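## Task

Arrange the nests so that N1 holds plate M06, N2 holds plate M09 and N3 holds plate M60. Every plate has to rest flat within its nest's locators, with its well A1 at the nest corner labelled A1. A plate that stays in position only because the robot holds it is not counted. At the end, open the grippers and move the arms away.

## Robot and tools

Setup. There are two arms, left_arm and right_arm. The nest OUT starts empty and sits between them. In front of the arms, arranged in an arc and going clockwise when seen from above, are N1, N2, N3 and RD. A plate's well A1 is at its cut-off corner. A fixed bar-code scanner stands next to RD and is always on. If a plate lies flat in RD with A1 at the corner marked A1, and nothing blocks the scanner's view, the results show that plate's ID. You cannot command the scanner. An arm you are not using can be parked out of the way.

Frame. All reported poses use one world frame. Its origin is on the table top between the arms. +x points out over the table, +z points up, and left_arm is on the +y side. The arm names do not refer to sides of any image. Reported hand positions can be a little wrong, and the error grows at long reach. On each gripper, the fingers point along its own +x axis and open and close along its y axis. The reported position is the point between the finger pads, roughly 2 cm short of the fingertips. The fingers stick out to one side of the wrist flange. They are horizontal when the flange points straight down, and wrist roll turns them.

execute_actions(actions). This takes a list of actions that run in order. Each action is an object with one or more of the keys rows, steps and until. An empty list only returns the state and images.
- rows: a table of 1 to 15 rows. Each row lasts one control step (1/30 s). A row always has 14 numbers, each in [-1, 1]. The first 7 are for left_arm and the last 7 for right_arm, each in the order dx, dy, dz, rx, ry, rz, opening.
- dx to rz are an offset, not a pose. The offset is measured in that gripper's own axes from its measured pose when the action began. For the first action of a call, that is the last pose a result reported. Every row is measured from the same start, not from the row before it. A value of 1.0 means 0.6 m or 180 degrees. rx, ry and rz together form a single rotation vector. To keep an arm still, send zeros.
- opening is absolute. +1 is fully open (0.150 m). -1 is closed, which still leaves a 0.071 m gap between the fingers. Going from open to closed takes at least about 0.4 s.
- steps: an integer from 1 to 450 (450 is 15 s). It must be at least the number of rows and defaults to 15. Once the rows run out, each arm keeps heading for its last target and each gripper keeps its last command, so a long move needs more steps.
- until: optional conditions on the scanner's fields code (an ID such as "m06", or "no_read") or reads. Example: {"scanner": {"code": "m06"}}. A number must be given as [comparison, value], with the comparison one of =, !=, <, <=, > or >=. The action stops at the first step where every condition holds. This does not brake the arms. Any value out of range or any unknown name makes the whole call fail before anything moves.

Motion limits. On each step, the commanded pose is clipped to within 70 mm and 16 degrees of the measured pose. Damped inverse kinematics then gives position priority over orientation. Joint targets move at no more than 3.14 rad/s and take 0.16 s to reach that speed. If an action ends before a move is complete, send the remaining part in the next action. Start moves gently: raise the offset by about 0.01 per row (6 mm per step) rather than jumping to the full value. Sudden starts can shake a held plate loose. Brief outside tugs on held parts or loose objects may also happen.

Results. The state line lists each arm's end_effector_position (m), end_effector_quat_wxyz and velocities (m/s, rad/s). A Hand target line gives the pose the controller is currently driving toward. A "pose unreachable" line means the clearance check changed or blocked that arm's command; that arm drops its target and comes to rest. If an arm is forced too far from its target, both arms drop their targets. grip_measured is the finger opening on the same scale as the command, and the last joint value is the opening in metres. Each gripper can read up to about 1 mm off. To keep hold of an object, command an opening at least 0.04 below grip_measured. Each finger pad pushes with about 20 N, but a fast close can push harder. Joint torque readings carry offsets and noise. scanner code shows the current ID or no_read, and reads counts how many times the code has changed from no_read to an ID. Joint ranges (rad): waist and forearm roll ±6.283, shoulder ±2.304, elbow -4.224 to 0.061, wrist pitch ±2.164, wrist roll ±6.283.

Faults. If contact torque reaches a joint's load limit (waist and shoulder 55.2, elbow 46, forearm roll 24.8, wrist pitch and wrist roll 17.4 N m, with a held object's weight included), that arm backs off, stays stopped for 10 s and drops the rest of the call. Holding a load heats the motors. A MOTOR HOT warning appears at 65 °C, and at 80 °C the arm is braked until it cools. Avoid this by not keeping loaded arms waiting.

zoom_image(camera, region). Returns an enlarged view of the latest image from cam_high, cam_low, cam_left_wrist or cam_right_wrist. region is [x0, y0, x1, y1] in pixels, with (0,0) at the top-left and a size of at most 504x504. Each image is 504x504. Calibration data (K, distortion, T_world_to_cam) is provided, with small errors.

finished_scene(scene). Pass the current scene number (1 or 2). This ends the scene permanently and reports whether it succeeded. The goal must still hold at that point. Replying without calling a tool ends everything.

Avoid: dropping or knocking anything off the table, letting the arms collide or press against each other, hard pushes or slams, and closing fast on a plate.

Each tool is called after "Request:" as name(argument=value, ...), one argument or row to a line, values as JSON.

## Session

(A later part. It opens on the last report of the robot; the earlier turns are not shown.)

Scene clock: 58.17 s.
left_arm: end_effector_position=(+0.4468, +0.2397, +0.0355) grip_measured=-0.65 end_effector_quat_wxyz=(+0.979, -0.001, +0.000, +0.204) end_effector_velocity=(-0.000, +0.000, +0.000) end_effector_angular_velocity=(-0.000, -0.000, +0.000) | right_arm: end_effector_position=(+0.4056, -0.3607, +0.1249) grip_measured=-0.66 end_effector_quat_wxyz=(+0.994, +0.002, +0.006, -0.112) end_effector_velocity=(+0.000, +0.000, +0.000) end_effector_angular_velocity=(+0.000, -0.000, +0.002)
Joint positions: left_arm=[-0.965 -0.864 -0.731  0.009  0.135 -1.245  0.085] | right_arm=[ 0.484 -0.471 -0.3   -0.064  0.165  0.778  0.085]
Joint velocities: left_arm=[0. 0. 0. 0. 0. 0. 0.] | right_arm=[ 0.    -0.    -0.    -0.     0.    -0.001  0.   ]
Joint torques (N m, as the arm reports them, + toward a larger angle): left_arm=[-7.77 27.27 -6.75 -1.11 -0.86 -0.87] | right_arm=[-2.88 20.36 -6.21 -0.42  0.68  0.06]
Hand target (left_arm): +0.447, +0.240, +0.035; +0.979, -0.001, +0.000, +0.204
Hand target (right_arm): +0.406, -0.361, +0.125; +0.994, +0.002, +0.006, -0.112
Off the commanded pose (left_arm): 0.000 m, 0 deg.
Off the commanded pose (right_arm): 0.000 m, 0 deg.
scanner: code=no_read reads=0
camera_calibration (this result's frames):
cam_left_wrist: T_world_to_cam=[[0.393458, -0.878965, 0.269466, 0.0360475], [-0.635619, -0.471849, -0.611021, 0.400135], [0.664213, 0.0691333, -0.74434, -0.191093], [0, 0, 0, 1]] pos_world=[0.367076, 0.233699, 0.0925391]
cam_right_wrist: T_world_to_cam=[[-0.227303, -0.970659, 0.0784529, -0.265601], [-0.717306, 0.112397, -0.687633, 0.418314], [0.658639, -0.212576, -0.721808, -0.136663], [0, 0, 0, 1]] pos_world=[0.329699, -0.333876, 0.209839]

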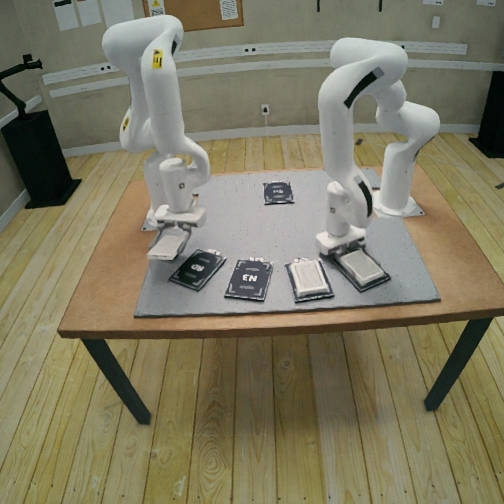

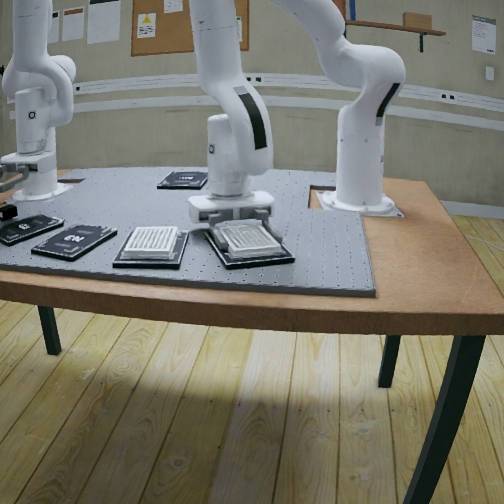

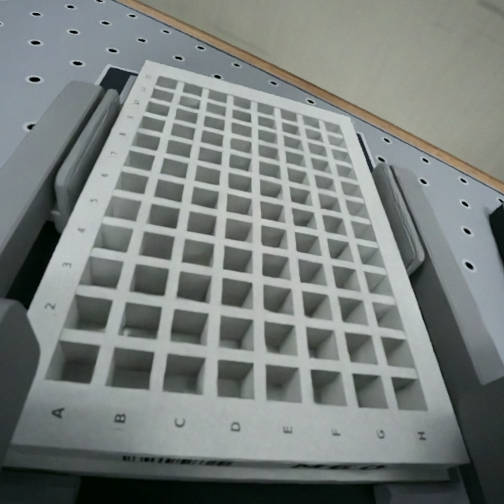

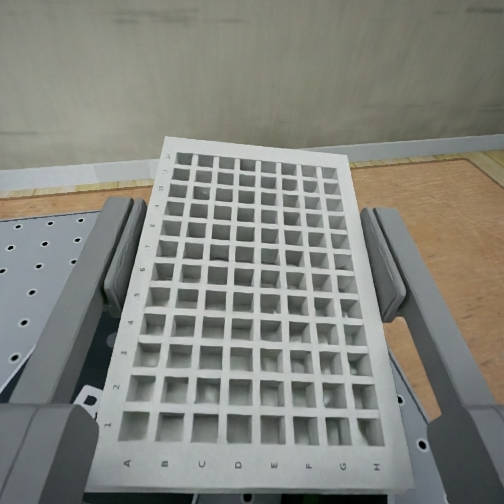

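Request:
execute_actions(
  actions=[
    {"rows":[[0,0,0.001,0,0,0,-0.8,0,0,0,0,0,0,-0.8],[0,0,0.003,0,0,0,-0.8,0,0,0,0,0,0,-0.8],[0,0,0.006,0,0,0,-0.8,0,0,0,0,0,0,-0.8],[0,0,0.01,0,0,0,-0.8,0,0,0,0,0,0,-0.8],[0,0,0.015,0,0,0,-0.8,0,0,0,0,0,0,-0.8],[0,0,0.021,0,0,0,-0.8,0,0,0,0,0,0,-0.8],[0,0,0.028,0,0,0,-0.8,0,0,0,0,0,0,-0.8],[0,0,0.036,0,0,0,-0.8,0,0,0,0,0,0,-0.8],[0,0,0.044,0,0,0,-0.8,0,0,0,0,0,0,-0.8],[0,0,0.052,0,0,0,-0.8,0,0,0,0,0,0,-0.8],[0,0,0.06,0,0,0,-0.8,0,0,0,0,0,0,-0.8],[0,0,0.068,0,0,0,-0.8,0,0,0,0,0,0,-0.8],[0,0,0.075,0,0,0,-0.8,0,0,0,0,0,0,-0.8],[0,0,0.08,0,0,0,-0.8,0,0,0,0,0,0,-0.8]],"steps":20},
    {"rows":[[-0.002,-0.005,0,0,0,-0.002,-0.8,0,-0.003,0,0,0,0,-0.8],[-0.005,-0.014,0,0,0,-0.005,-0.8,0,-0.008,0,0,0,0,-0.8],[-0.011,-0.028,0,0,0,-0.01,-0.8,0,-0.015,0,0,0,0,-0.8],[-0.017,-0.045,0,0,0,-0.016,-0.8,0,-0.025,0,0,0,0,-0.8],[-0.025,-0.065,0,0,0,-0.024,-0.8,0,-0.035,0,0,0,0,-0.8],[-0.034,-0.089,0,0,0,-0.032,-0.8,0,-0.045,0,0,0,0,-0.8],[-0.045,-0.117,0,0,0,-0.042,-0.8,0,-0.055,0,0,0,0,-0.8],[-0.056,-0.147,0,0,0,-0.053,-0.8,0,-0.065,0,0,0,0,-0.8],[-0.068,-0.178,0,0,0,-0.064,-0.8,0,-0.075,0,0,0,0,-0.8],[-0.08,-0.21,0,0,0,-0.076,-0.8,0,-0.085,0,0,0,0,-0.8],[-0.094,-0.246,0,0,0,-0.089,-0.8,0,-0.095,0,0,0,0,-0.8],[-0.11,-0.288,0,0,0,-0.104,-0.8,0,-0.105,0,0,0,0,-0.8],[-0.13,-0.34,0,0,0,-0.123,-0.8,0,-0.115,0,0,0,0,-0.8],[-0.16,-0.42,0,0,0,-0.152,-0.8,0,-0.12,0,0,0,0,-0.8],[-0.213,-0.558,0,0,0,-0.202,-0.8,0,-0.125,0,0,0,0,-0.8]],"steps":45},
  ],
)

Request:
zoom_image(
  camera="cam_high",
  region=[190,210,330,320],
)

Scene clock: 73.67 s.
left_arm: end_effector_position=(+0.4637, -0.1180, +0.0838) grip_measured=-0.65 end_effector_quat_wxyz=(+0.994, -0.001, -0.000, -0.112) end_effector_velocity=(+0.000, -0.000, -0.000) end_effector_angular_velocity=(-0.001, +0.000, +0.001) | right_arm: end_effector_position=(+0.3889, -0.4338, +0.1247) grip_measured=-0.66 end_effector_quat_wxyz=(+0.994, +0.002, +0.006, -0.112) end_effector_velocity=(-0.000, +0.000, -0.000) end_effector_angular_velocity=(+0.000, +0.000, +0.001)
Joint positions: left_arm=[-1.253 -1.005 -1.35   0.    -0.344 -0.889  0.085] | right_arm=[ 0.213 -0.448 -0.203 -0.035  0.236  0.478  0.085]
Joint velocities: left_arm=[-0.    -0.001 -0.001 -0.001  0.     0.     0.   ] | right_arm=[-0.    -0.     0.001 -0.     0.001 -0.001  0.   ]
Joint torques (N m, as the arm reports them, + toward a larger angle): left_arm=[ -9.92  34.19 -18.76   0.06  -0.36  -0.38] | right_arm=[-3.03 16.27 -5.15 -0.4   0.69  0.08]
Hand target (left_arm): +0.464, -0.118, +0.084; +0.994, -0.001, -0.000, -0.112
Hand target (right_arm): +0.389, -0.434, +0.125; +0.994, +0.002, +0.006, -0.112
Off the commanded pose (left_arm): 0.000 m, 0 deg.
Off the commanded pose (right_arm): 0.000 m, 0 deg.
scanner: code=no_read reads=0
camera_calibration (this result's frames):
cam_left_wrist: T_world_to_cam=[[-0.204557, -0.941247, 0.268722, -0.028082], [-0.790502, -0.00305598, -0.612452, 0.398885], [0.57729, -0.337706, -0.743432, -0.149374], [0, 0, 0, 1]] pos_world=[0.395807, -0.0756576, 0.140795]
cam_right_wrist: T_world_to_cam=[[-0.227286, -0.970649, 0.0786207, -0.340328], [-0.717283, 0.112257, -0.68768, 0.414364], [0.65867, -0.212693, -0.721745, -0.14147], [0, 0, 0, 1]] pos_world=[0.313047, -0.406944, 0.209601]

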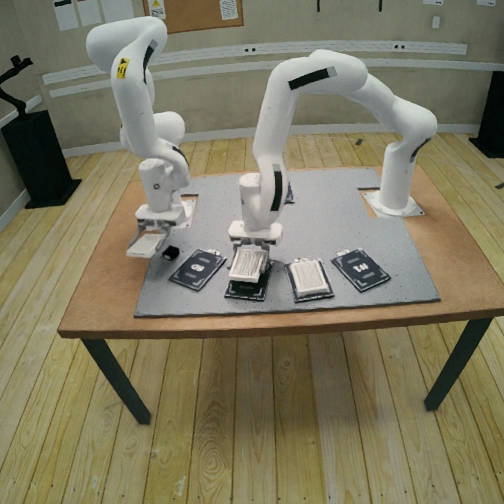

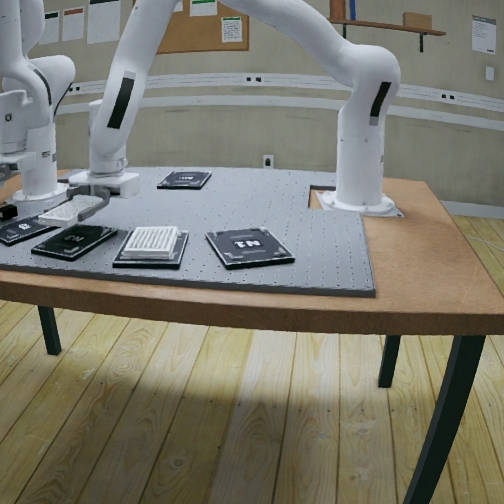

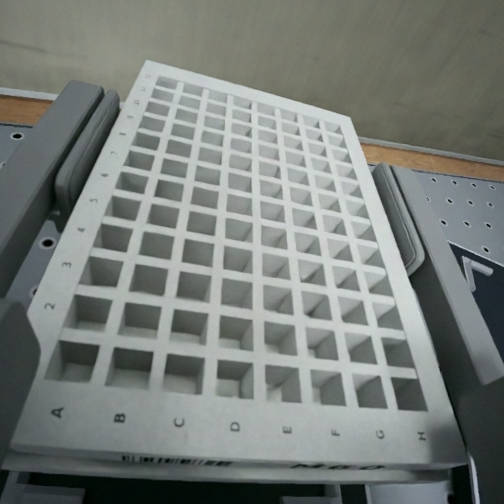

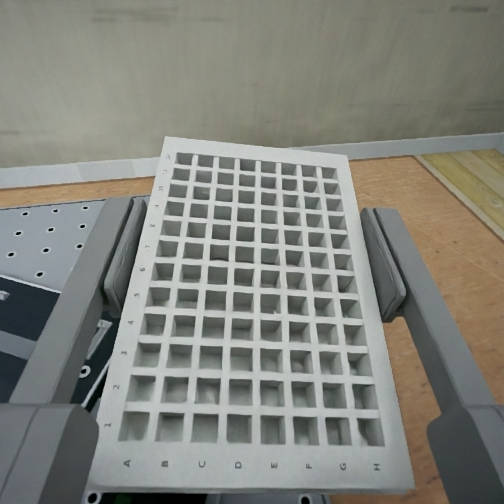

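Region (190, 210, 330, 320) of cam_high's 504x504 image, scaled by 3.600, with more detail than that image has; it fills the top 396 rows of this view, and the rest is white.

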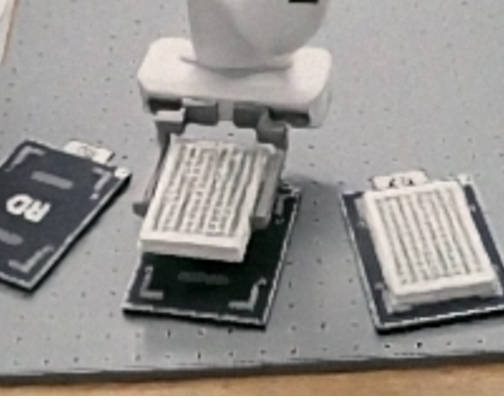

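Held well. Lower to ~8 mm above.

Request:
execute_actions(
  actions=[
    {"rows":[[0,0,-0.003,0,0,0,-0.8,0,0,0,0,0,0,-0.8],[0,0,-0.008,0,0,0,-0.8,0,0,0,0,0,0,-0.8],[0,0,-0.015,0,0,0,-0.8,0,0,0,0,0,0,-0.8],[0,0,-0.023,0,0,0,-0.8,0,0,0,0,0,0,-0.8],[0,0,-0.032,0,0,0,-0.8,0,0,0,0,0,0,-0.8],[0,0,-0.041,0,0,0,-0.8,0,0,0,0,0,0,-0.8],[0,0,-0.05,0,0,0,-0.8,0,0,0,0,0,0,-0.8],[0,0,-0.057,0,0,0,-0.8,0,0,0,0,0,0,-0.8],[0,0,-0.063,0,0,0,-0.8,0,0,0,0,0,0,-0.8]],"steps":18},
  ],
)

Request:
zoom_image(
  camera="cam_high",
  region=[210,235,300,310],
)

Request:
zoom_image(
  camera="cam_low",
  region=[20,195,140,270],
)

Scene clock: 78.73 s.
left_arm: end_effector_position=(+0.4638, -0.1183, +0.0465) grip_measured=-0.65 end_effector_quat_wxyz=(+0.994, -0.001, -0.001, -0.112) end_effector_velocity=(-0.000, +0.001, -0.002) end_effector_angular_velocity=(+0.003, +0.001, -0.000) | right_arm: end_effector_position=(+0.3889, -0.4338, +0.1247) grip_measured=-0.66 end_effector_quat_wxyz=(+0.994, +0.002, +0.006, -0.112) end_effector_velocity=(-0.001, -0.000, -0.000) end_effector_angular_velocity=(-0.000, +0.001, +0.001)
Joint positions: left_arm=[-1.253 -1.081 -1.385 -0.    -0.302 -0.888  0.085] | right_arm=[ 0.213 -0.448 -0.203 -0.035  0.236  0.478  0.085]
Joint velocities: left_arm=[ 0.    -0.003  0.     0.001 -0.    -0.001  0.   ] | right_arm=[ 0.     0.     0.001 -0.    -0.    -0.001  0.   ]
Joint torques (N m, as the arm reports them, + toward a larger angle): left_arm=[ -9.61  36.78 -17.72  -0.42  -0.35  -0.37] | right_arm=[-3.07 16.55 -5.34 -0.49  0.66  0.13]
Hand target (left_arm): +0.464, -0.118, +0.046; +0.994, -0.001, -0.000, -0.112
Hand target (right_arm): +0.389, -0.434, +0.125; +0.994, +0.002, +0.006, -0.112
Off the commanded pose (left_arm): 0.001 m, 0 deg.
Off the commanded pose (right_arm): 0.000 m, 0 deg.
scanner: code=no_read reads=0
camera_calibration (this result's frames):
cam_left_wrist: T_world_to_cam=[[-0.204666, -0.941053, 0.269318, -0.0182728], [-0.790354, -0.00343947, -0.612641, 0.375997], [0.577453, -0.338243, -0.743061, -0.177447], [0, 0, 0, 1]] pos_world=[0.395898, -0.0759226, 0.103419]
cam_right_wrist: T_world_to_cam=[[-0.227286, -0.970649, 0.0786207, -0.340328], [-0.717283, 0.112257, -0.68768, 0.414364], [0.65867, -0.212693, -0.721745, -0.14147], [0, 0, 0, 1]] pos_world=[0.313047, -0.406944, 0.209601]

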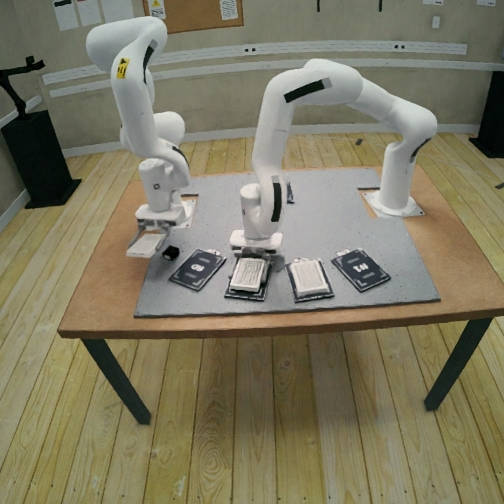

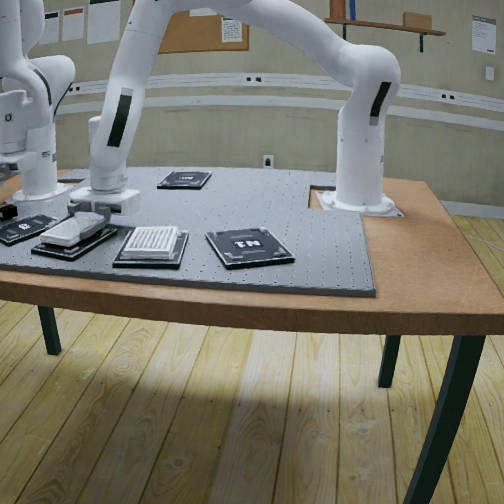

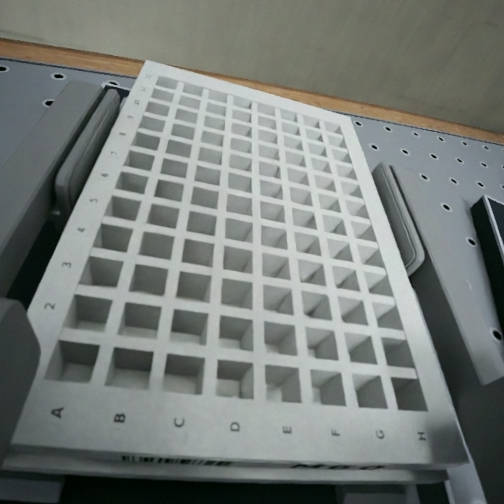

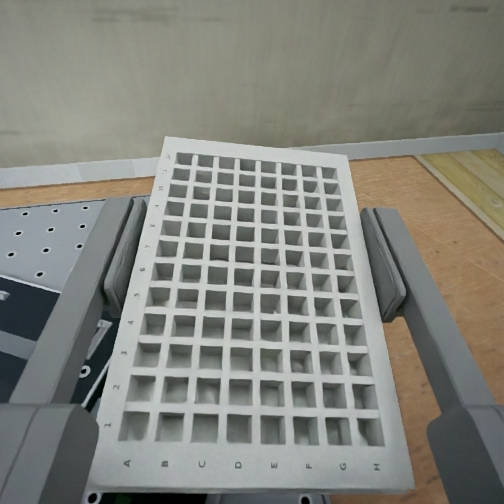

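Region (210, 235, 300, 310) of cam_high's 504x504 image, scaled by 5.600, with more detail than that image has.

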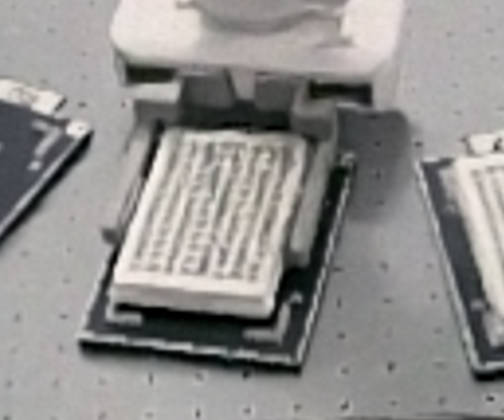

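Region (20, 195, 140, 270) of cam_low's 504x504 image, scaled by 4.200, with more detail than that image has; it fills the top 315 rows of this view, and the rest is white.

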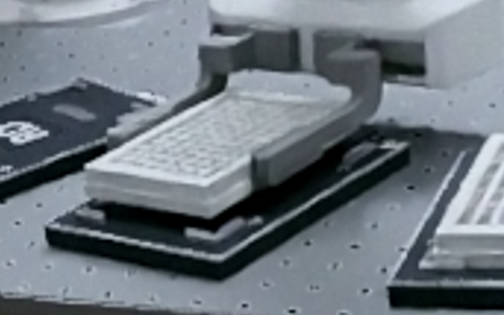

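Request:
execute_actions(
  actions=[
    {"rows":[[0,0.005,0,0,0,0,-0.8,0,0,0,0,0,0,-0.8]],"steps":10},
    {"rows":[[0,0,-0.004,0,0,0,-0.8,0,0,0,0,0,0,-0.8],[0,0,-0.008,0,0,0,-0.8,0,0,0,0,0,0,-0.8],[0,0,-0.012,0,0,0,-0.8,0,0,0,0,0,0,-0.8],[0,0,-0.016,0,0,0,-0.8,0,0,0,0,0,0,-0.8]],"steps":15},
  ],
)

Request:
zoom_image(
  camera="cam_high",
  region=[210,235,300,310],
)

Request:
zoom_image(
  camera="cam_low",
  region=[20,195,140,270],
)

Scene clock: 83.53 s.
left_arm: end_effector_position=(+0.4647, -0.1157, +0.0375) grip_measured=-0.65 end_effector_quat_wxyz=(+0.994, -0.002, -0.001, -0.111) end_effector_velocity=(-0.000, +0.000, -0.001) end_effector_angular_velocity=(+0.002, +0.001, -0.002) | right_arm: end_effector_position=(+0.3889, -0.4338, +0.1247) grip_measured=-0.66 end_effector_quat_wxyz=(+0.994, +0.002, +0.006, -0.112) end_effector_velocity=(-0.001, -0.000, -0.000) end_effector_angular_velocity=(-0.001, +0.002, -0.001)
Joint positions: left_arm=[-1.25  -1.097 -1.388 -0.    -0.287 -0.886  0.085] | right_arm=[ 0.213 -0.448 -0.203 -0.035  0.236  0.478  0.085]
Joint velocities: left_arm=[-0.    -0.002 -0.    -0.     0.     0.002 -0.   ] | right_arm=[-0.     0.     0.001  0.    -0.001  0.001  0.   ]
Joint torques (N m, as the arm reports them, + toward a larger angle): left_arm=[-13.58  29.56 -14.55  -0.02  -0.75   0.1 ] | right_arm=[-2.55 16.29 -4.99 -0.38  0.67  0.06]
Hand target (left_arm): +0.464, -0.115, +0.037; +0.994, -0.001, -0.001, -0.112
Hand target (right_arm): +0.389, -0.434, +0.125; +0.994, +0.002, +0.006, -0.112
Off the commanded pose (left_arm): 0.001 m, 0 deg.
Off the commanded pose (right_arm): 0.000 m, 0 deg.
scanner: code=no_read reads=0
camera_calibration (this result's frames):
cam_left_wrist: T_world_to_cam=[[-0.2044, -0.94081, 0.270365, -0.0133572], [-0.789985, -0.00456064, -0.61311, 0.370952], [0.578053, -0.338903, -0.742293, -0.184188], [0, 0, 0, 1]] pos_world=[0.396786, -0.0732967, 0.0943241]
cam_right_wrist: T_world_to_cam=[[-0.227286, -0.970649, 0.0786206, -0.340328], [-0.717283, 0.112257, -0.68768, 0.414364], [0.65867, -0.212693, -0.721744, -0.14147], [0, 0, 0, 1]] pos_world=[0.313047, -0.406944, 0.209601]

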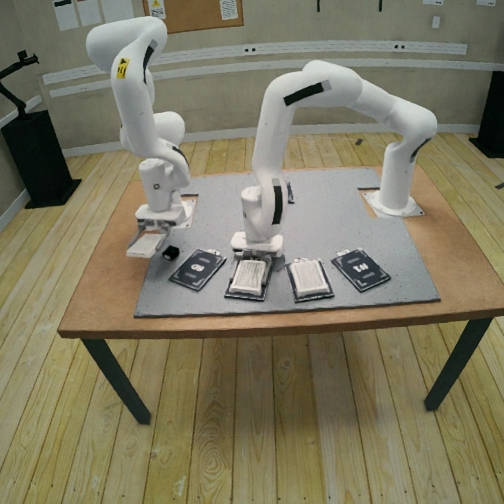

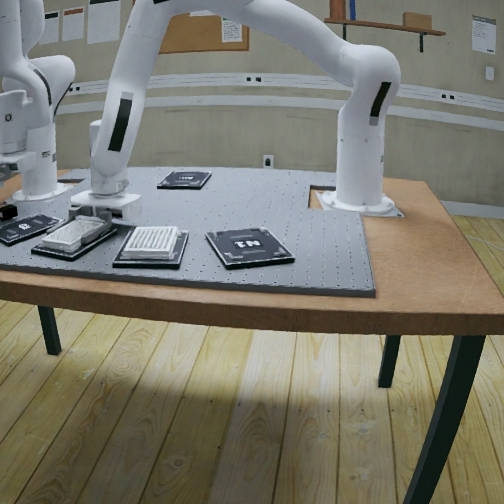

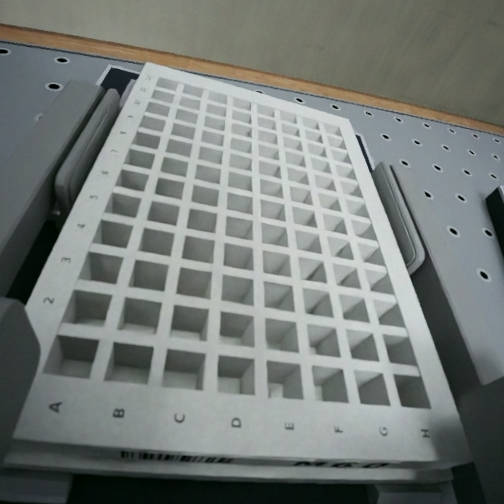

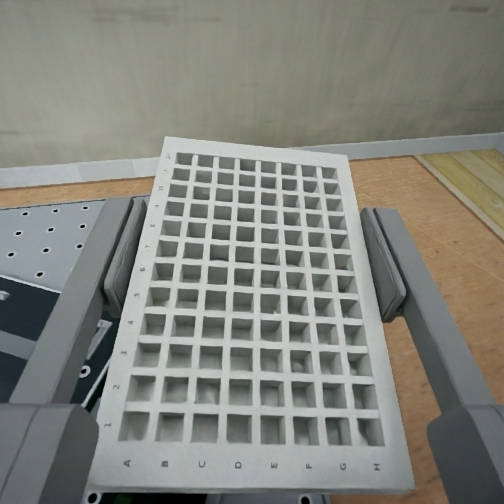

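Region (210, 235, 300, 310) of cam_high's 504x504 image, scaled by 5.600, with more detail than that image has.

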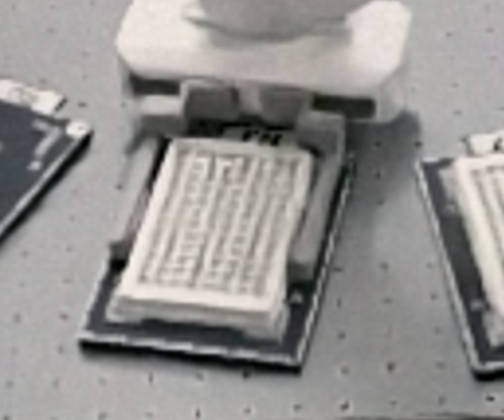

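Region (20, 195, 140, 270) of cam_low's 504x504 image, scaled by 4.200, with more detail than that image has; it fills the top 315 rows of this view, and the rest is white.

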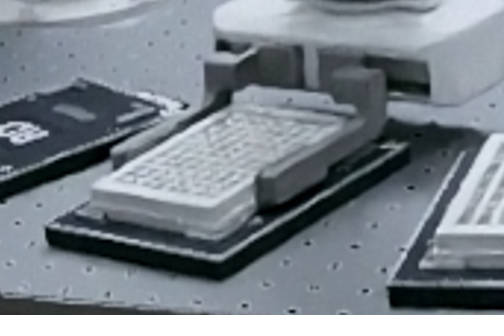

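Request:
execute_actions(
  actions=[
    {"rows":[[0.002,0,0,0,0,0,-0.8,0,0,0,0,0,0,-0.8]],"steps":8},
    {"rows":[[0,0,0,0,0,0,-0.66,0,0,0,0,0,0,-0.8],[0,0,0,0,0,0,-0.62,0,0,0,0,0,0,-0.8],[0,0,0,0,0,0,-0.55,0,0,0,0,0,0,-0.8],[0,0,0,0,0,0,-0.2,0,0,0,0,0,0,-0.8]],"steps":10},
    {"rows":[[0,0,0.03,0,0,0,-0.2,0,0,0,0,0,0,-0.8],[0,0,0.06,0,0,0,-0.2,0,0,0,0,0,0,-0.8],[-0.03,0,0.1,0,0,0,-0.2,0,0,0,0,0,0,-0.8],[-0.08,0,0.15,0,0,0,-0.2,0,0,0,0,0,0,-0.8]],"steps":20},
  ],
)

Request:
zoom_image(
  camera="cam_low",
  region=[20,195,140,270],
)

Scene clock: 87.37 s.
left_arm: end_effector_position=(+0.4185, -0.1043, +0.1261) grip_measured=-0.20 end_effector_quat_wxyz=(+0.994, +0.000, +0.000, -0.111) end_effector_velocity=(-0.001, -0.002, +0.004) end_effector_angular_velocity=(-0.006, -0.003, -0.002) | right_arm: end_effector_position=(+0.3889, -0.4338, +0.1247) grip_measured=-0.66 end_effector_quat_wxyz=(+0.994, +0.002, +0.006, -0.112) end_effector_velocity=(+0.001, +0.000, +0.001) end_effector_angular_velocity=(+0.001, -0.003, +0.001)
Joint positions: left_arm=[-1.312 -0.87  -1.216 -0.    -0.346 -0.949  0.103] | right_arm=[ 0.213 -0.448 -0.203 -0.035  0.236  0.478  0.085]
Joint velocities: left_arm=[-0.002  0.006  0.    -0.     0.001  0.001  0.   ] | right_arm=[ 0.     0.    -0.002  0.     0.001 -0.001  0.   ]
Joint torques (N m, as the arm reports them, + toward a larger angle): left_arm=[ -9.5   33.32 -17.67  -0.16  -0.31  -0.44] | right_arm=[-3.   16.75 -4.9  -0.36  0.68  0.08]
Hand target (left_arm): +0.418, -0.105, +0.127; +0.994, -0.000, -0.000, -0.111
Hand target (right_arm): +0.389, -0.434, +0.125; +0.994, +0.002, +0.006, -0.112
Off the commanded pose (left_arm): 0.001 m, 0 deg.
Off the commanded pose (right_arm): 0.000 m, 0 deg.
scanner: code=no_read reads=0
camera_calibration (this result's frames):
cam_left_wrist: T_world_to_cam=[[-0.203033, -0.941926, 0.267493, -0.0363539], [-0.791068, -0.0032036, -0.61172, 0.389198], [0.577052, -0.335804, -0.744477, -0.0868347], [0, 0, 0, 1]] pos_world=[0.350609, -0.0621553, 0.183158]
cam_right_wrist: T_world_to_cam=[[-0.227286, -0.970649, 0.0786205, -0.340328], [-0.717283, 0.112257, -0.68768, 0.414364], [0.65867, -0.212693, -0.721744, -0.141471], [0, 0, 0, 1]] pos_world=[0.313047, -0.406944, 0.209601]

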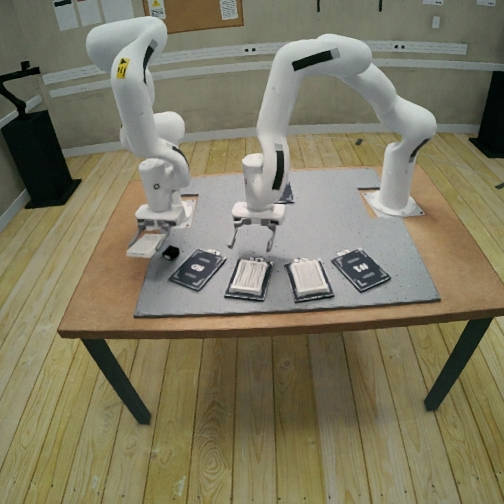

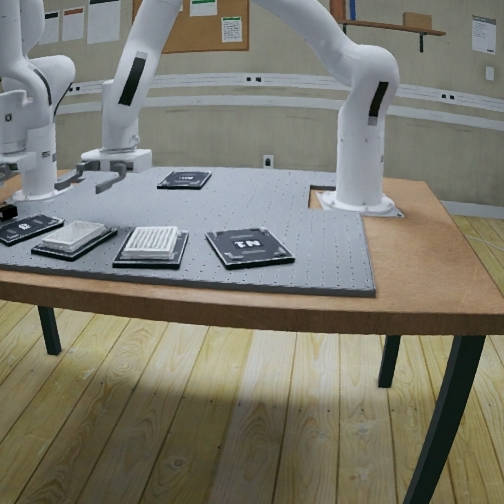

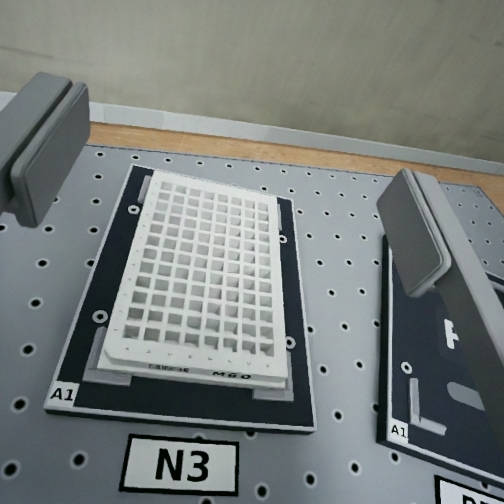

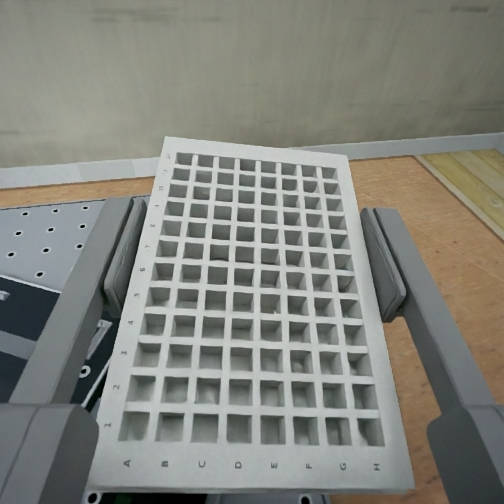

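Region (20, 195, 140, 270) of cam_low's 504x504 image, scaled by 4.200, with more detail than that image has; it fills the top 315 rows of this view, and the rest is white.

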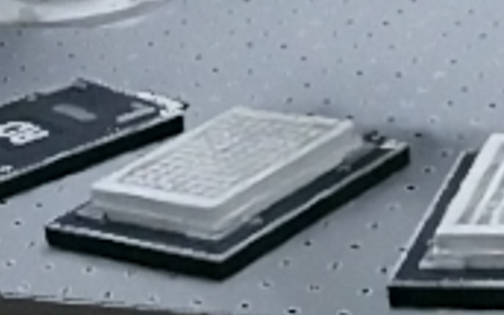

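Request:
execute_actions(
  actions=[
    {"rows":[[-0.25,1,0.03,0,0,0,-0.2,0,0,0,0,0,0,-0.8]],"steps":12},
    {"rows":[[0,0,0,0,0,0,-0.2,0,0.005,0,0,0,0,-0.8],[0,0.1,0,0,0,0,-0.2,0,0.014,0,0,0,0,-0.8],[0,0.2,0,0,0,0,-0.2,0,0.028,0,0,0,0,-0.8],[0,0.3,0,0,0,0,-0.2,0,0.045,0,0,0,0,-0.8],[0,0.4,0,0,0,0,-0.2,0,0.065,0,0,0,0,-0.8],[0,0.5,0,0,0,0,-0.2,0,0.09,0,0,0,0,-0.8],[0,0.5,0,0,0,0,-0.2,0,0.115,0,0,0,0,-0.8],[0,0.5,0,0,0,0,-0.2,0,0.14,0,0,0,0,-0.8],[0,0.5,0,0,0,0,-0.2,0,0.17,0,0,0,0,-0.8],[0,0.5,0,0,0,0,-0.2,0,0.2,0,0,0,0,-0.8],[0,0.5,0,0,0,0,-0.2,0,0.23,0,0,0,0,-0.8],[0,0.5,0,0,0,0,-0.2,0,0.27,0,0,0,0,-0.8],[0,0.5,0,0,0,0,-0.2,0,0.32,0,0,0,0,-0.8],[0,0.5,0,0,0,0,-0.2,0,0.4,0,0,0,0,-0.8],[0,0.5,0,0,0,0,-0.2,0,0.583,0,0,0,0,-0.8]],"steps":42},
  ],
)

Scene clock: 94.30 s.
left_arm: end_effector_position=(+0.4777, +0.3427, +0.1268) grip_measured=-0.20 end_effector_quat_wxyz=(+0.994, -0.001, +0.005, -0.105) end_effector_velocity=(-0.000, +0.000, -0.000) end_effector_angular_velocity=(+0.030, -0.035, -0.002) | right_arm: end_effector_position=(+0.4665, -0.0929, +0.1258) grip_measured=-0.66 end_effector_quat_wxyz=(+0.994, +0.003, +0.006, -0.112) end_effector_velocity=(+0.000, +0.002, +0.000) end_effector_angular_velocity=(+0.000, -0.002, +0.000)
Joint positions: left_arm=[-0.451 -0.506 -0.42   0.048  0.078 -0.147  0.103] | right_arm=[ 0.931 -0.713 -0.895  0.07  -0.183  1.094  0.085]
Joint velocities: left_arm=[-0.017 -0.012  0.005 -0.533  0.039  0.517 -0.   ] | right_arm=[ 0.002 -0.002 -0.004 -0.007 -0.001  0.008 -0.   ]
Joint torques (N m, as the arm reports them, + toward a larger angle): left_arm=[-11.73  21.42 -10.76  -0.43   0.06  -0.77] | right_arm=[ -2.84  38.05 -11.67  -0.08   0.61   0.04]
Hand target (left_arm): +0.478, +0.343, +0.127; +0.994, +0.001, +0.004, -0.106
Hand target (right_arm): +0.467, -0.093, +0.126; +0.994, +0.003, +0.006, -0.112
Off the commanded pose (left_arm): 0.001 m, 1 deg.
Off the commanded pose (right_arm): 0.000 m, 0 deg.
scanner: code=no_read reads=0
camera_calibration (this result's frames):
cam_left_wrist: T_world_to_cam=[[-0.190061, -0.943888, 0.270098, 0.390743], [-0.79684, -0.0124036, -0.604063, 0.442882], [0.573517, -0.330034, -0.74977, 0.0299943], [0, 0, 0, 1]] pos_world=[0.40997, 0.38421, 0.184479]
cam_right_wrist: T_world_to_cam=[[-0.227442, -0.970635, 0.0783437, 0.00816124], [-0.71755, 0.112661, -0.687335, 0.432614], [0.658325, -0.212545, -0.722103, -0.119093], [0, 0, 0, 1]] pos_world=[0.390681, -0.0661299, 0.210714]

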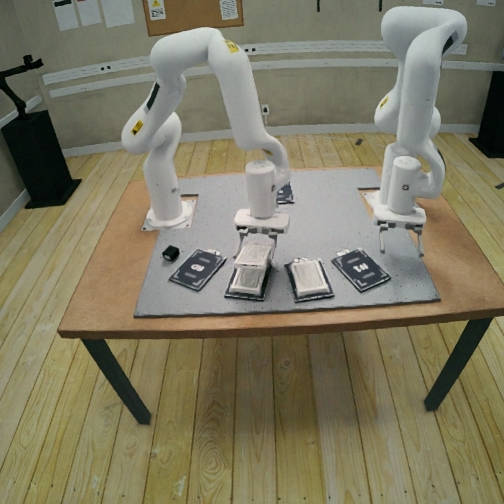

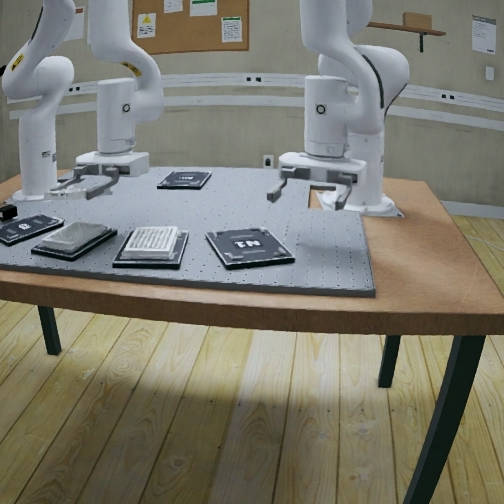

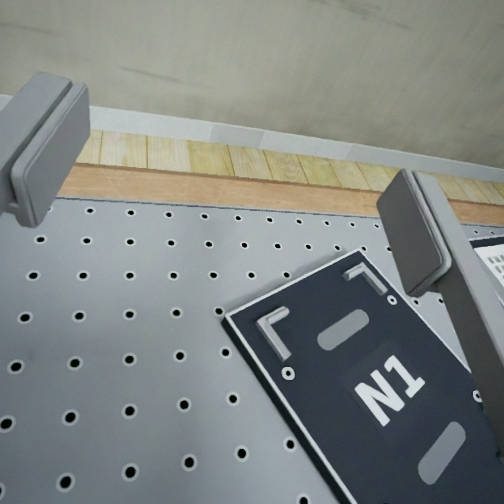

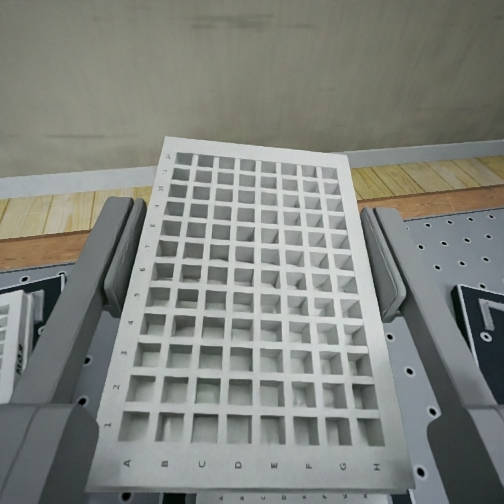

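Request:
execute_actions(
  actions=[
    {"rows":[[-0.1,0.4,0,0,0,0,-0.2,-0.002,0.005,0,0,0,0.002,-0.8],[-0.1,0.4,0,0,0,0,-0.2,-0.004,0.014,0,0,0,0.005,-0.8],[-0.1,0.4,0,0,0,0,-0.2,-0.008,0.028,0,0,0,0.01,-0.8],[-0.1,0.4,0,0,0,0,-0.2,-0.014,0.045,0,0,0,0.017,-0.8],[-0.1,0.4,0,0,0,0,-0.2,-0.02,0.065,0,0,0,0.025,-0.8],[-0.1,0.4,0,0,0,0,-0.2,-0.027,0.09,0,0,0,0.034,-0.8],[-0.1,0.4,0,0,0,0,-0.2,-0.035,0.115,0,0,0,0.044,-0.8],[-0.1,0.4,0,0,0,0,-0.2,-0.042,0.14,0,0,0,0.053,-0.8],[-0.1,0.4,0,0,0,0,-0.2,-0.051,0.17,0,0,0,0.064,-0.8],[-0.1,0.4,0,0,0,0,-0.2,-0.06,0.2,0,0,0,0.076,-0.8],[-0.1,0.4,0,0,0,0,-0.2,-0.07,0.23,-0.02,0,0,0.087,-0.8],[-0.1,0.4,0,0,0,0,-0.2,-0.08,0.27,-0.03,0,0,0.1,-0.8],[-0.1,0.4,0,0,0,0,-0.2,-0.097,0.32,-0.04,0,0,0.12,-0.8],[-0.1,0.4,0,0,0,0,-0.2,-0.12,0.4,-0.05,0,0,0.15,-0.8],[-0.1,0.4,0,0,0,0,-0.2,-0.161,0.533,-0.07,0,0,0.202,-0.8]],"steps":42},
    {"rows":[[0,0,0,0,0,0,-0.2,0,0,-0.005,-0.002,0.002,0,-0.8],[0,0,0,0,0,0,-0.2,0,0,-0.012,-0.004,0.004,0,-0.8],[0,0,0,0,0,0,-0.2,0,0,-0.02,-0.006,0.007,0,-0.8],[0,0,0,0,0,0,-0.2,0,0,-0.03,-0.008,0.01,0,-0.8],[0,0,0,0,0,0,-0.2,0,0,-0.04,-0.01,0.013,0,-0.8],[0,0,0,0,0,0,-0.2,0,0,-0.05,-0.012,0.016,0,-0.8]],"steps":16},
  ],
)

Request:
zoom_image(
  camera="cam_high",
  region=[310,225,410,305],
)

Request:
zoom_image(
  camera="cam_low",
  region=[180,190,310,280],
)

Scene clock: 101.50 s.
left_arm: end_effector_position=(+0.4689, +0.5905, +0.1269) grip_measured=-0.20 end_effector_quat_wxyz=(+0.994, -0.004, +0.003, -0.105) end_effector_velocity=(-0.000, -0.000, -0.000) end_effector_angular_velocity=(-0.001, +0.000, -0.001) | right_arm: end_effector_position=(+0.4426, +0.2409, +0.0565) grip_measured=-0.66 end_effector_quat_wxyz=(+0.979, -0.019, +0.025, +0.204) end_effector_velocity=(-0.000, -0.002, -0.002) end_effector_angular_velocity=(-0.004, +0.002, -0.002)
Joint positions: left_arm=[ 0.372 -0.525 -0.463  0.055  0.052  0.669  0.103] | right_arm=[ 1.159 -1.183 -1.667  0.038 -0.545  0.721  0.085]
Joint velocities: left_arm=[ 0.    -0.     0.     0.007 -0.    -0.006  0.   ] | right_arm=[-0.    -0.002  0.001  0.001 -0.001  0.001  0.   ]
Joint torques (N m, as the arm reports them, + toward a larger angle): left_arm=[ -9.37  22.16 -10.57  -0.41  -0.29  -0.46] | right_arm=[ -2.99  56.61 -15.09   0.15   0.57   0.1 ]
Hand target (left_arm): +0.469, +0.591, +0.127; +0.994, -0.004, +0.003, -0.105
Hand target (right_arm): +0.443, +0.241, +0.056; +0.978, -0.019, +0.026, +0.204
Off the commanded pose (left_arm): 0.000 m, 0 deg.
Off the commanded pose (right_arm): 0.000 m, 0 deg.
scanner: code=no_read reads=0
camera_calibration (this result's frames):
cam_left_wrist: T_world_to_cam=[[-0.19061, -0.942207, 0.275526, 0.621487], [-0.795033, -0.0164734, -0.606342, 0.44084], [0.575838, -0.334627, -0.745946, 0.118063], [0, 0, 0, 1]] pos_world=[0.400959, 0.632338, 0.184133]
cam_right_wrist: T_world_to_cam=[[0.39571, -0.911889, 0.108958, 0.04047], [-0.664106, -0.366077, -0.651883, 0.419898], [0.634332, 0.185597, -0.750451, -0.166161], [0, 0, 0, 1]] pos_world=[0.368243, 0.221458, 0.14462]

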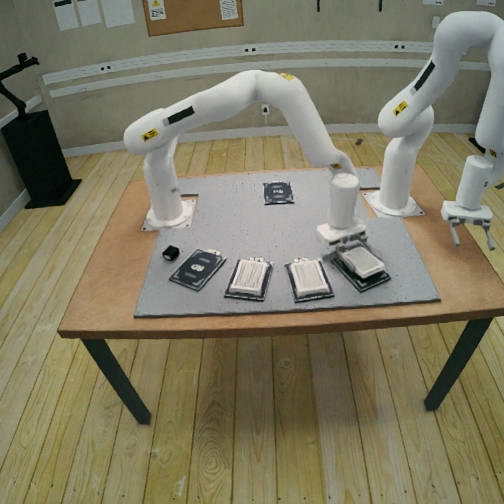

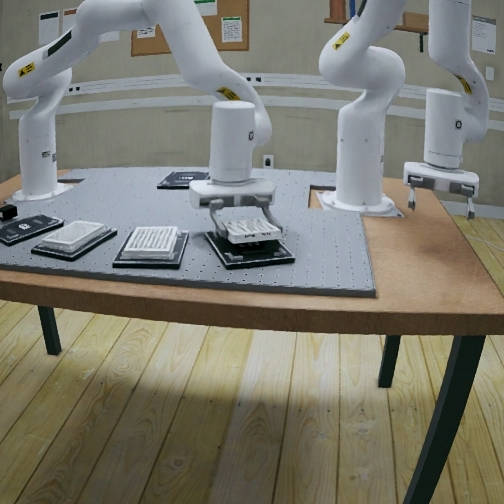

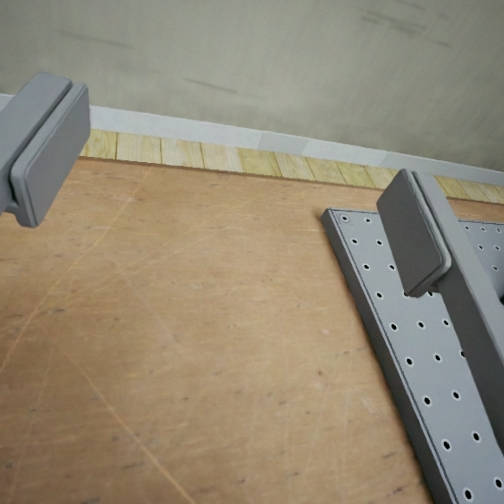

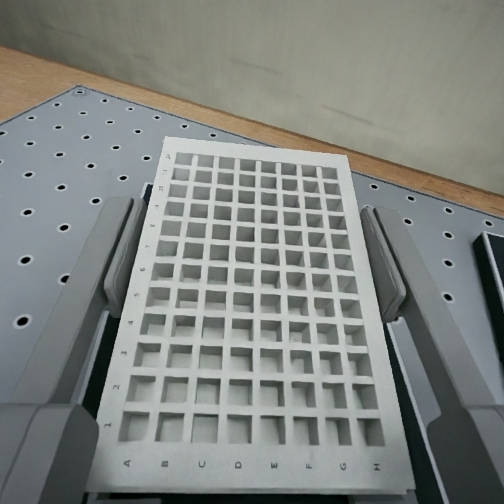

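Region (310, 225, 410, 305) of cam_high's 504x504 image, scaled by 5.040, with more detail than that image has; it fills the top 403 rows of this view, and the rest is white.

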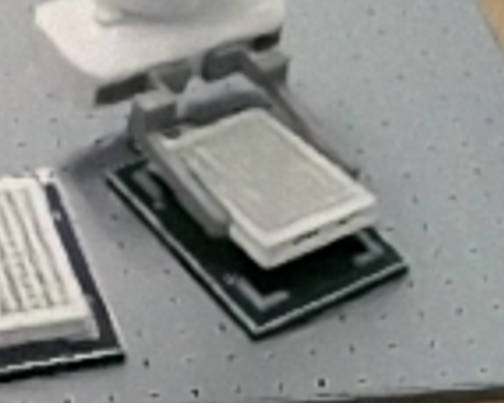

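Region (180, 190, 310, 280) of cam_low's 504x504 image, scaled by 3.877, with more detail than that image has; it fills the top 349 rows of this view, and the rest is white.

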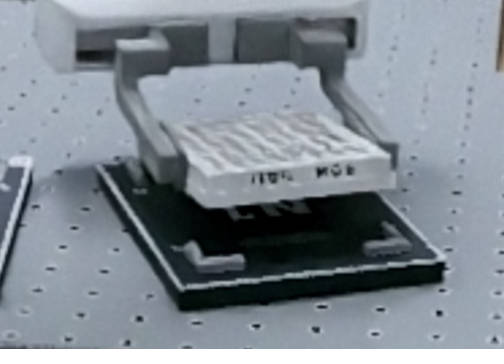

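Request:
execute_actions(
  actions=[
    {"rows":[[0,0,0,0,0,0,-0.2,0,0,-0.005,-0.002,0.004,0,-0.8],[0,0,0,0,0,0,-0.2,0,0,-0.01,-0.004,0.008,0,-0.8],[0,0,0,0,0,0,-0.2,0,0,-0.016,-0.006,0.012,0,-0.8]],"steps":14},
  ],
)

Request:
zoom_image(
  camera="cam_high",
  region=[310,225,410,305],
)

Request:
zoom_image(
  camera="cam_low",
  region=[180,190,310,280],
)

Scene clock: 105.10 s.
left_arm: end_effector_position=(+0.4689, +0.5905, +0.1269) grip_measured=-0.20 end_effector_quat_wxyz=(+0.994, -0.004, +0.003, -0.105) end_effector_velocity=(-0.000, +0.000, -0.000) end_effector_angular_velocity=(-0.000, +0.001, +0.003) | right_arm: end_effector_position=(+0.4424, +0.2405, +0.0471) grip_measured=-0.66 end_effector_quat_wxyz=(+0.978, -0.032, +0.042, +0.204) end_effector_velocity=(+0.000, +0.001, +0.000) end_effector_angular_velocity=(+0.002, -0.001, +0.001)
Joint positions: left_arm=[ 0.372 -0.525 -0.463  0.055  0.052  0.669  0.103] | right_arm=[ 1.156 -1.203 -1.696  0.057 -0.594  0.704  0.085]
Joint velocities: left_arm=[ 0.    -0.     0.    -0.001 -0.    -0.002  0.   ] | right_arm=[ 0.    -0.001 -0.001  0.     0.002 -0.001 -0.   ]
Joint torques (N m, as the arm reports them, + toward a larger angle): left_arm=[ -8.99  22.04 -10.64  -0.77  -0.35  -0.57] | right_arm=[ -1.35  54.91 -14.77   0.02   0.51   0.01]
Hand target (left_arm): +0.469, +0.591, +0.127; +0.994, -0.004, +0.003, -0.105
Hand target (right_arm): +0.442, +0.240, +0.047; +0.978, -0.032, +0.042, +0.204
Off the commanded pose (left_arm): 0.000 m, 0 deg.
Off the commanded pose (right_arm): 0.000 m, 0 deg.
scanner: code=no_read reads=0
camera_calibration (this result's frames):
cam_left_wrist: T_world_to_cam=[[-0.19061, -0.942206, 0.275528, 0.621486], [-0.795032, -0.0164755, -0.606343, 0.440841], [0.57584, -0.334629, -0.745944, 0.118063], [0, 0, 0, 1]] pos_world=[0.400959, 0.632338, 0.184133]
cam_right_wrist: T_world_to_cam=[[0.398786, -0.908149, 0.127421, 0.0380987], [-0.681227, -0.386384, -0.621802, 0.424488], [0.613922, 0.161163, -0.772739, -0.156987], [0, 0, 0, 1]] pos_world=[0.370357, 0.223915, 0.137783]

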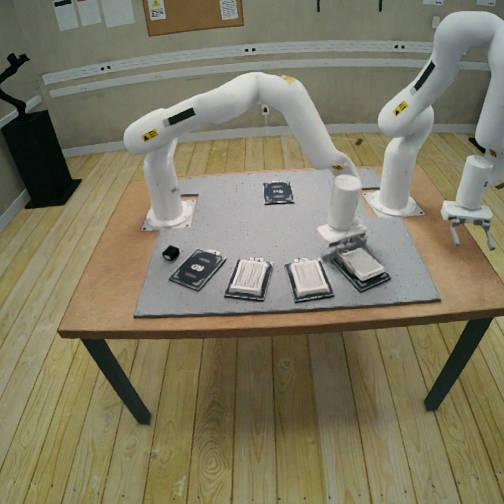

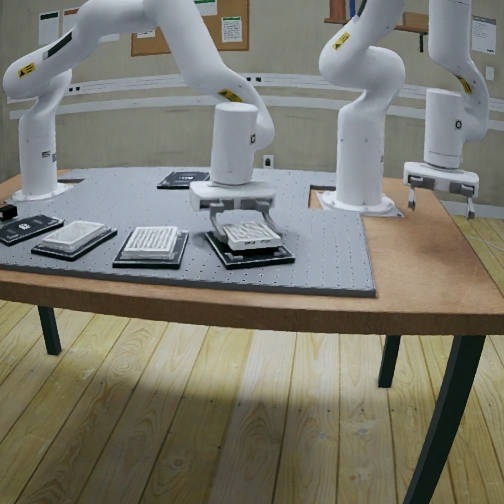

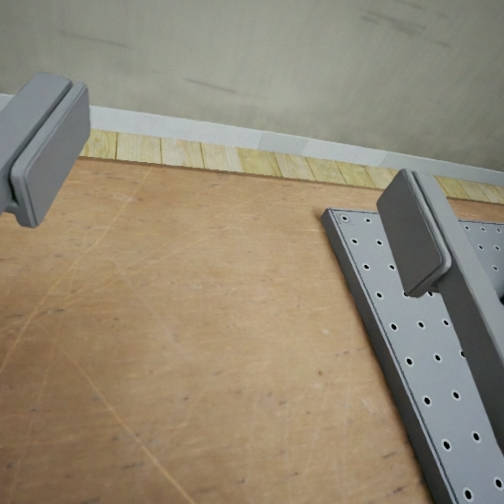

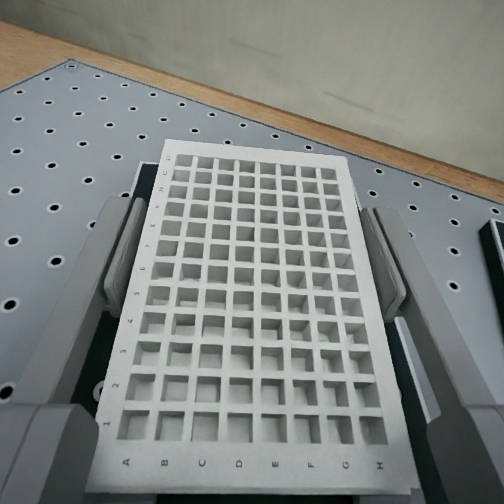

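Region (310, 225, 410, 305) of cam_high's 504x504 image, scaled by 5.040, with more detail than that image has; it fills the top 403 rows of this view, and the rest is white.

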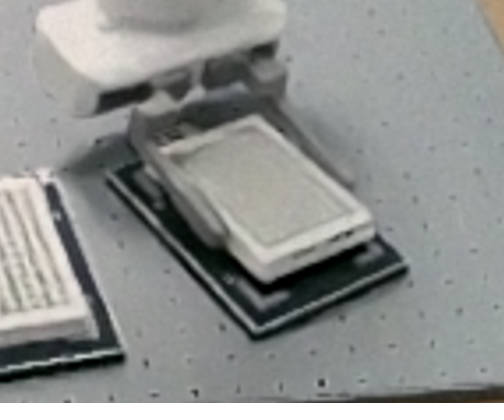

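Region (180, 190, 310, 280) of cam_low's 504x504 image, scaled by 3.877, with more detail than that image has; it fills the top 349 rows of this view, and the rest is white.

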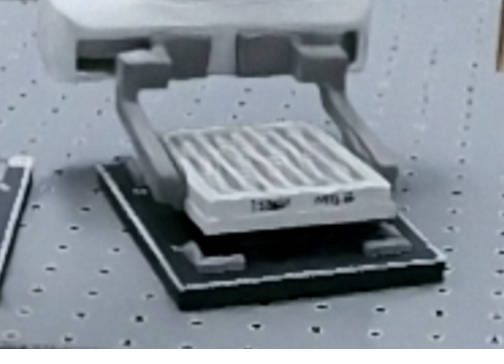

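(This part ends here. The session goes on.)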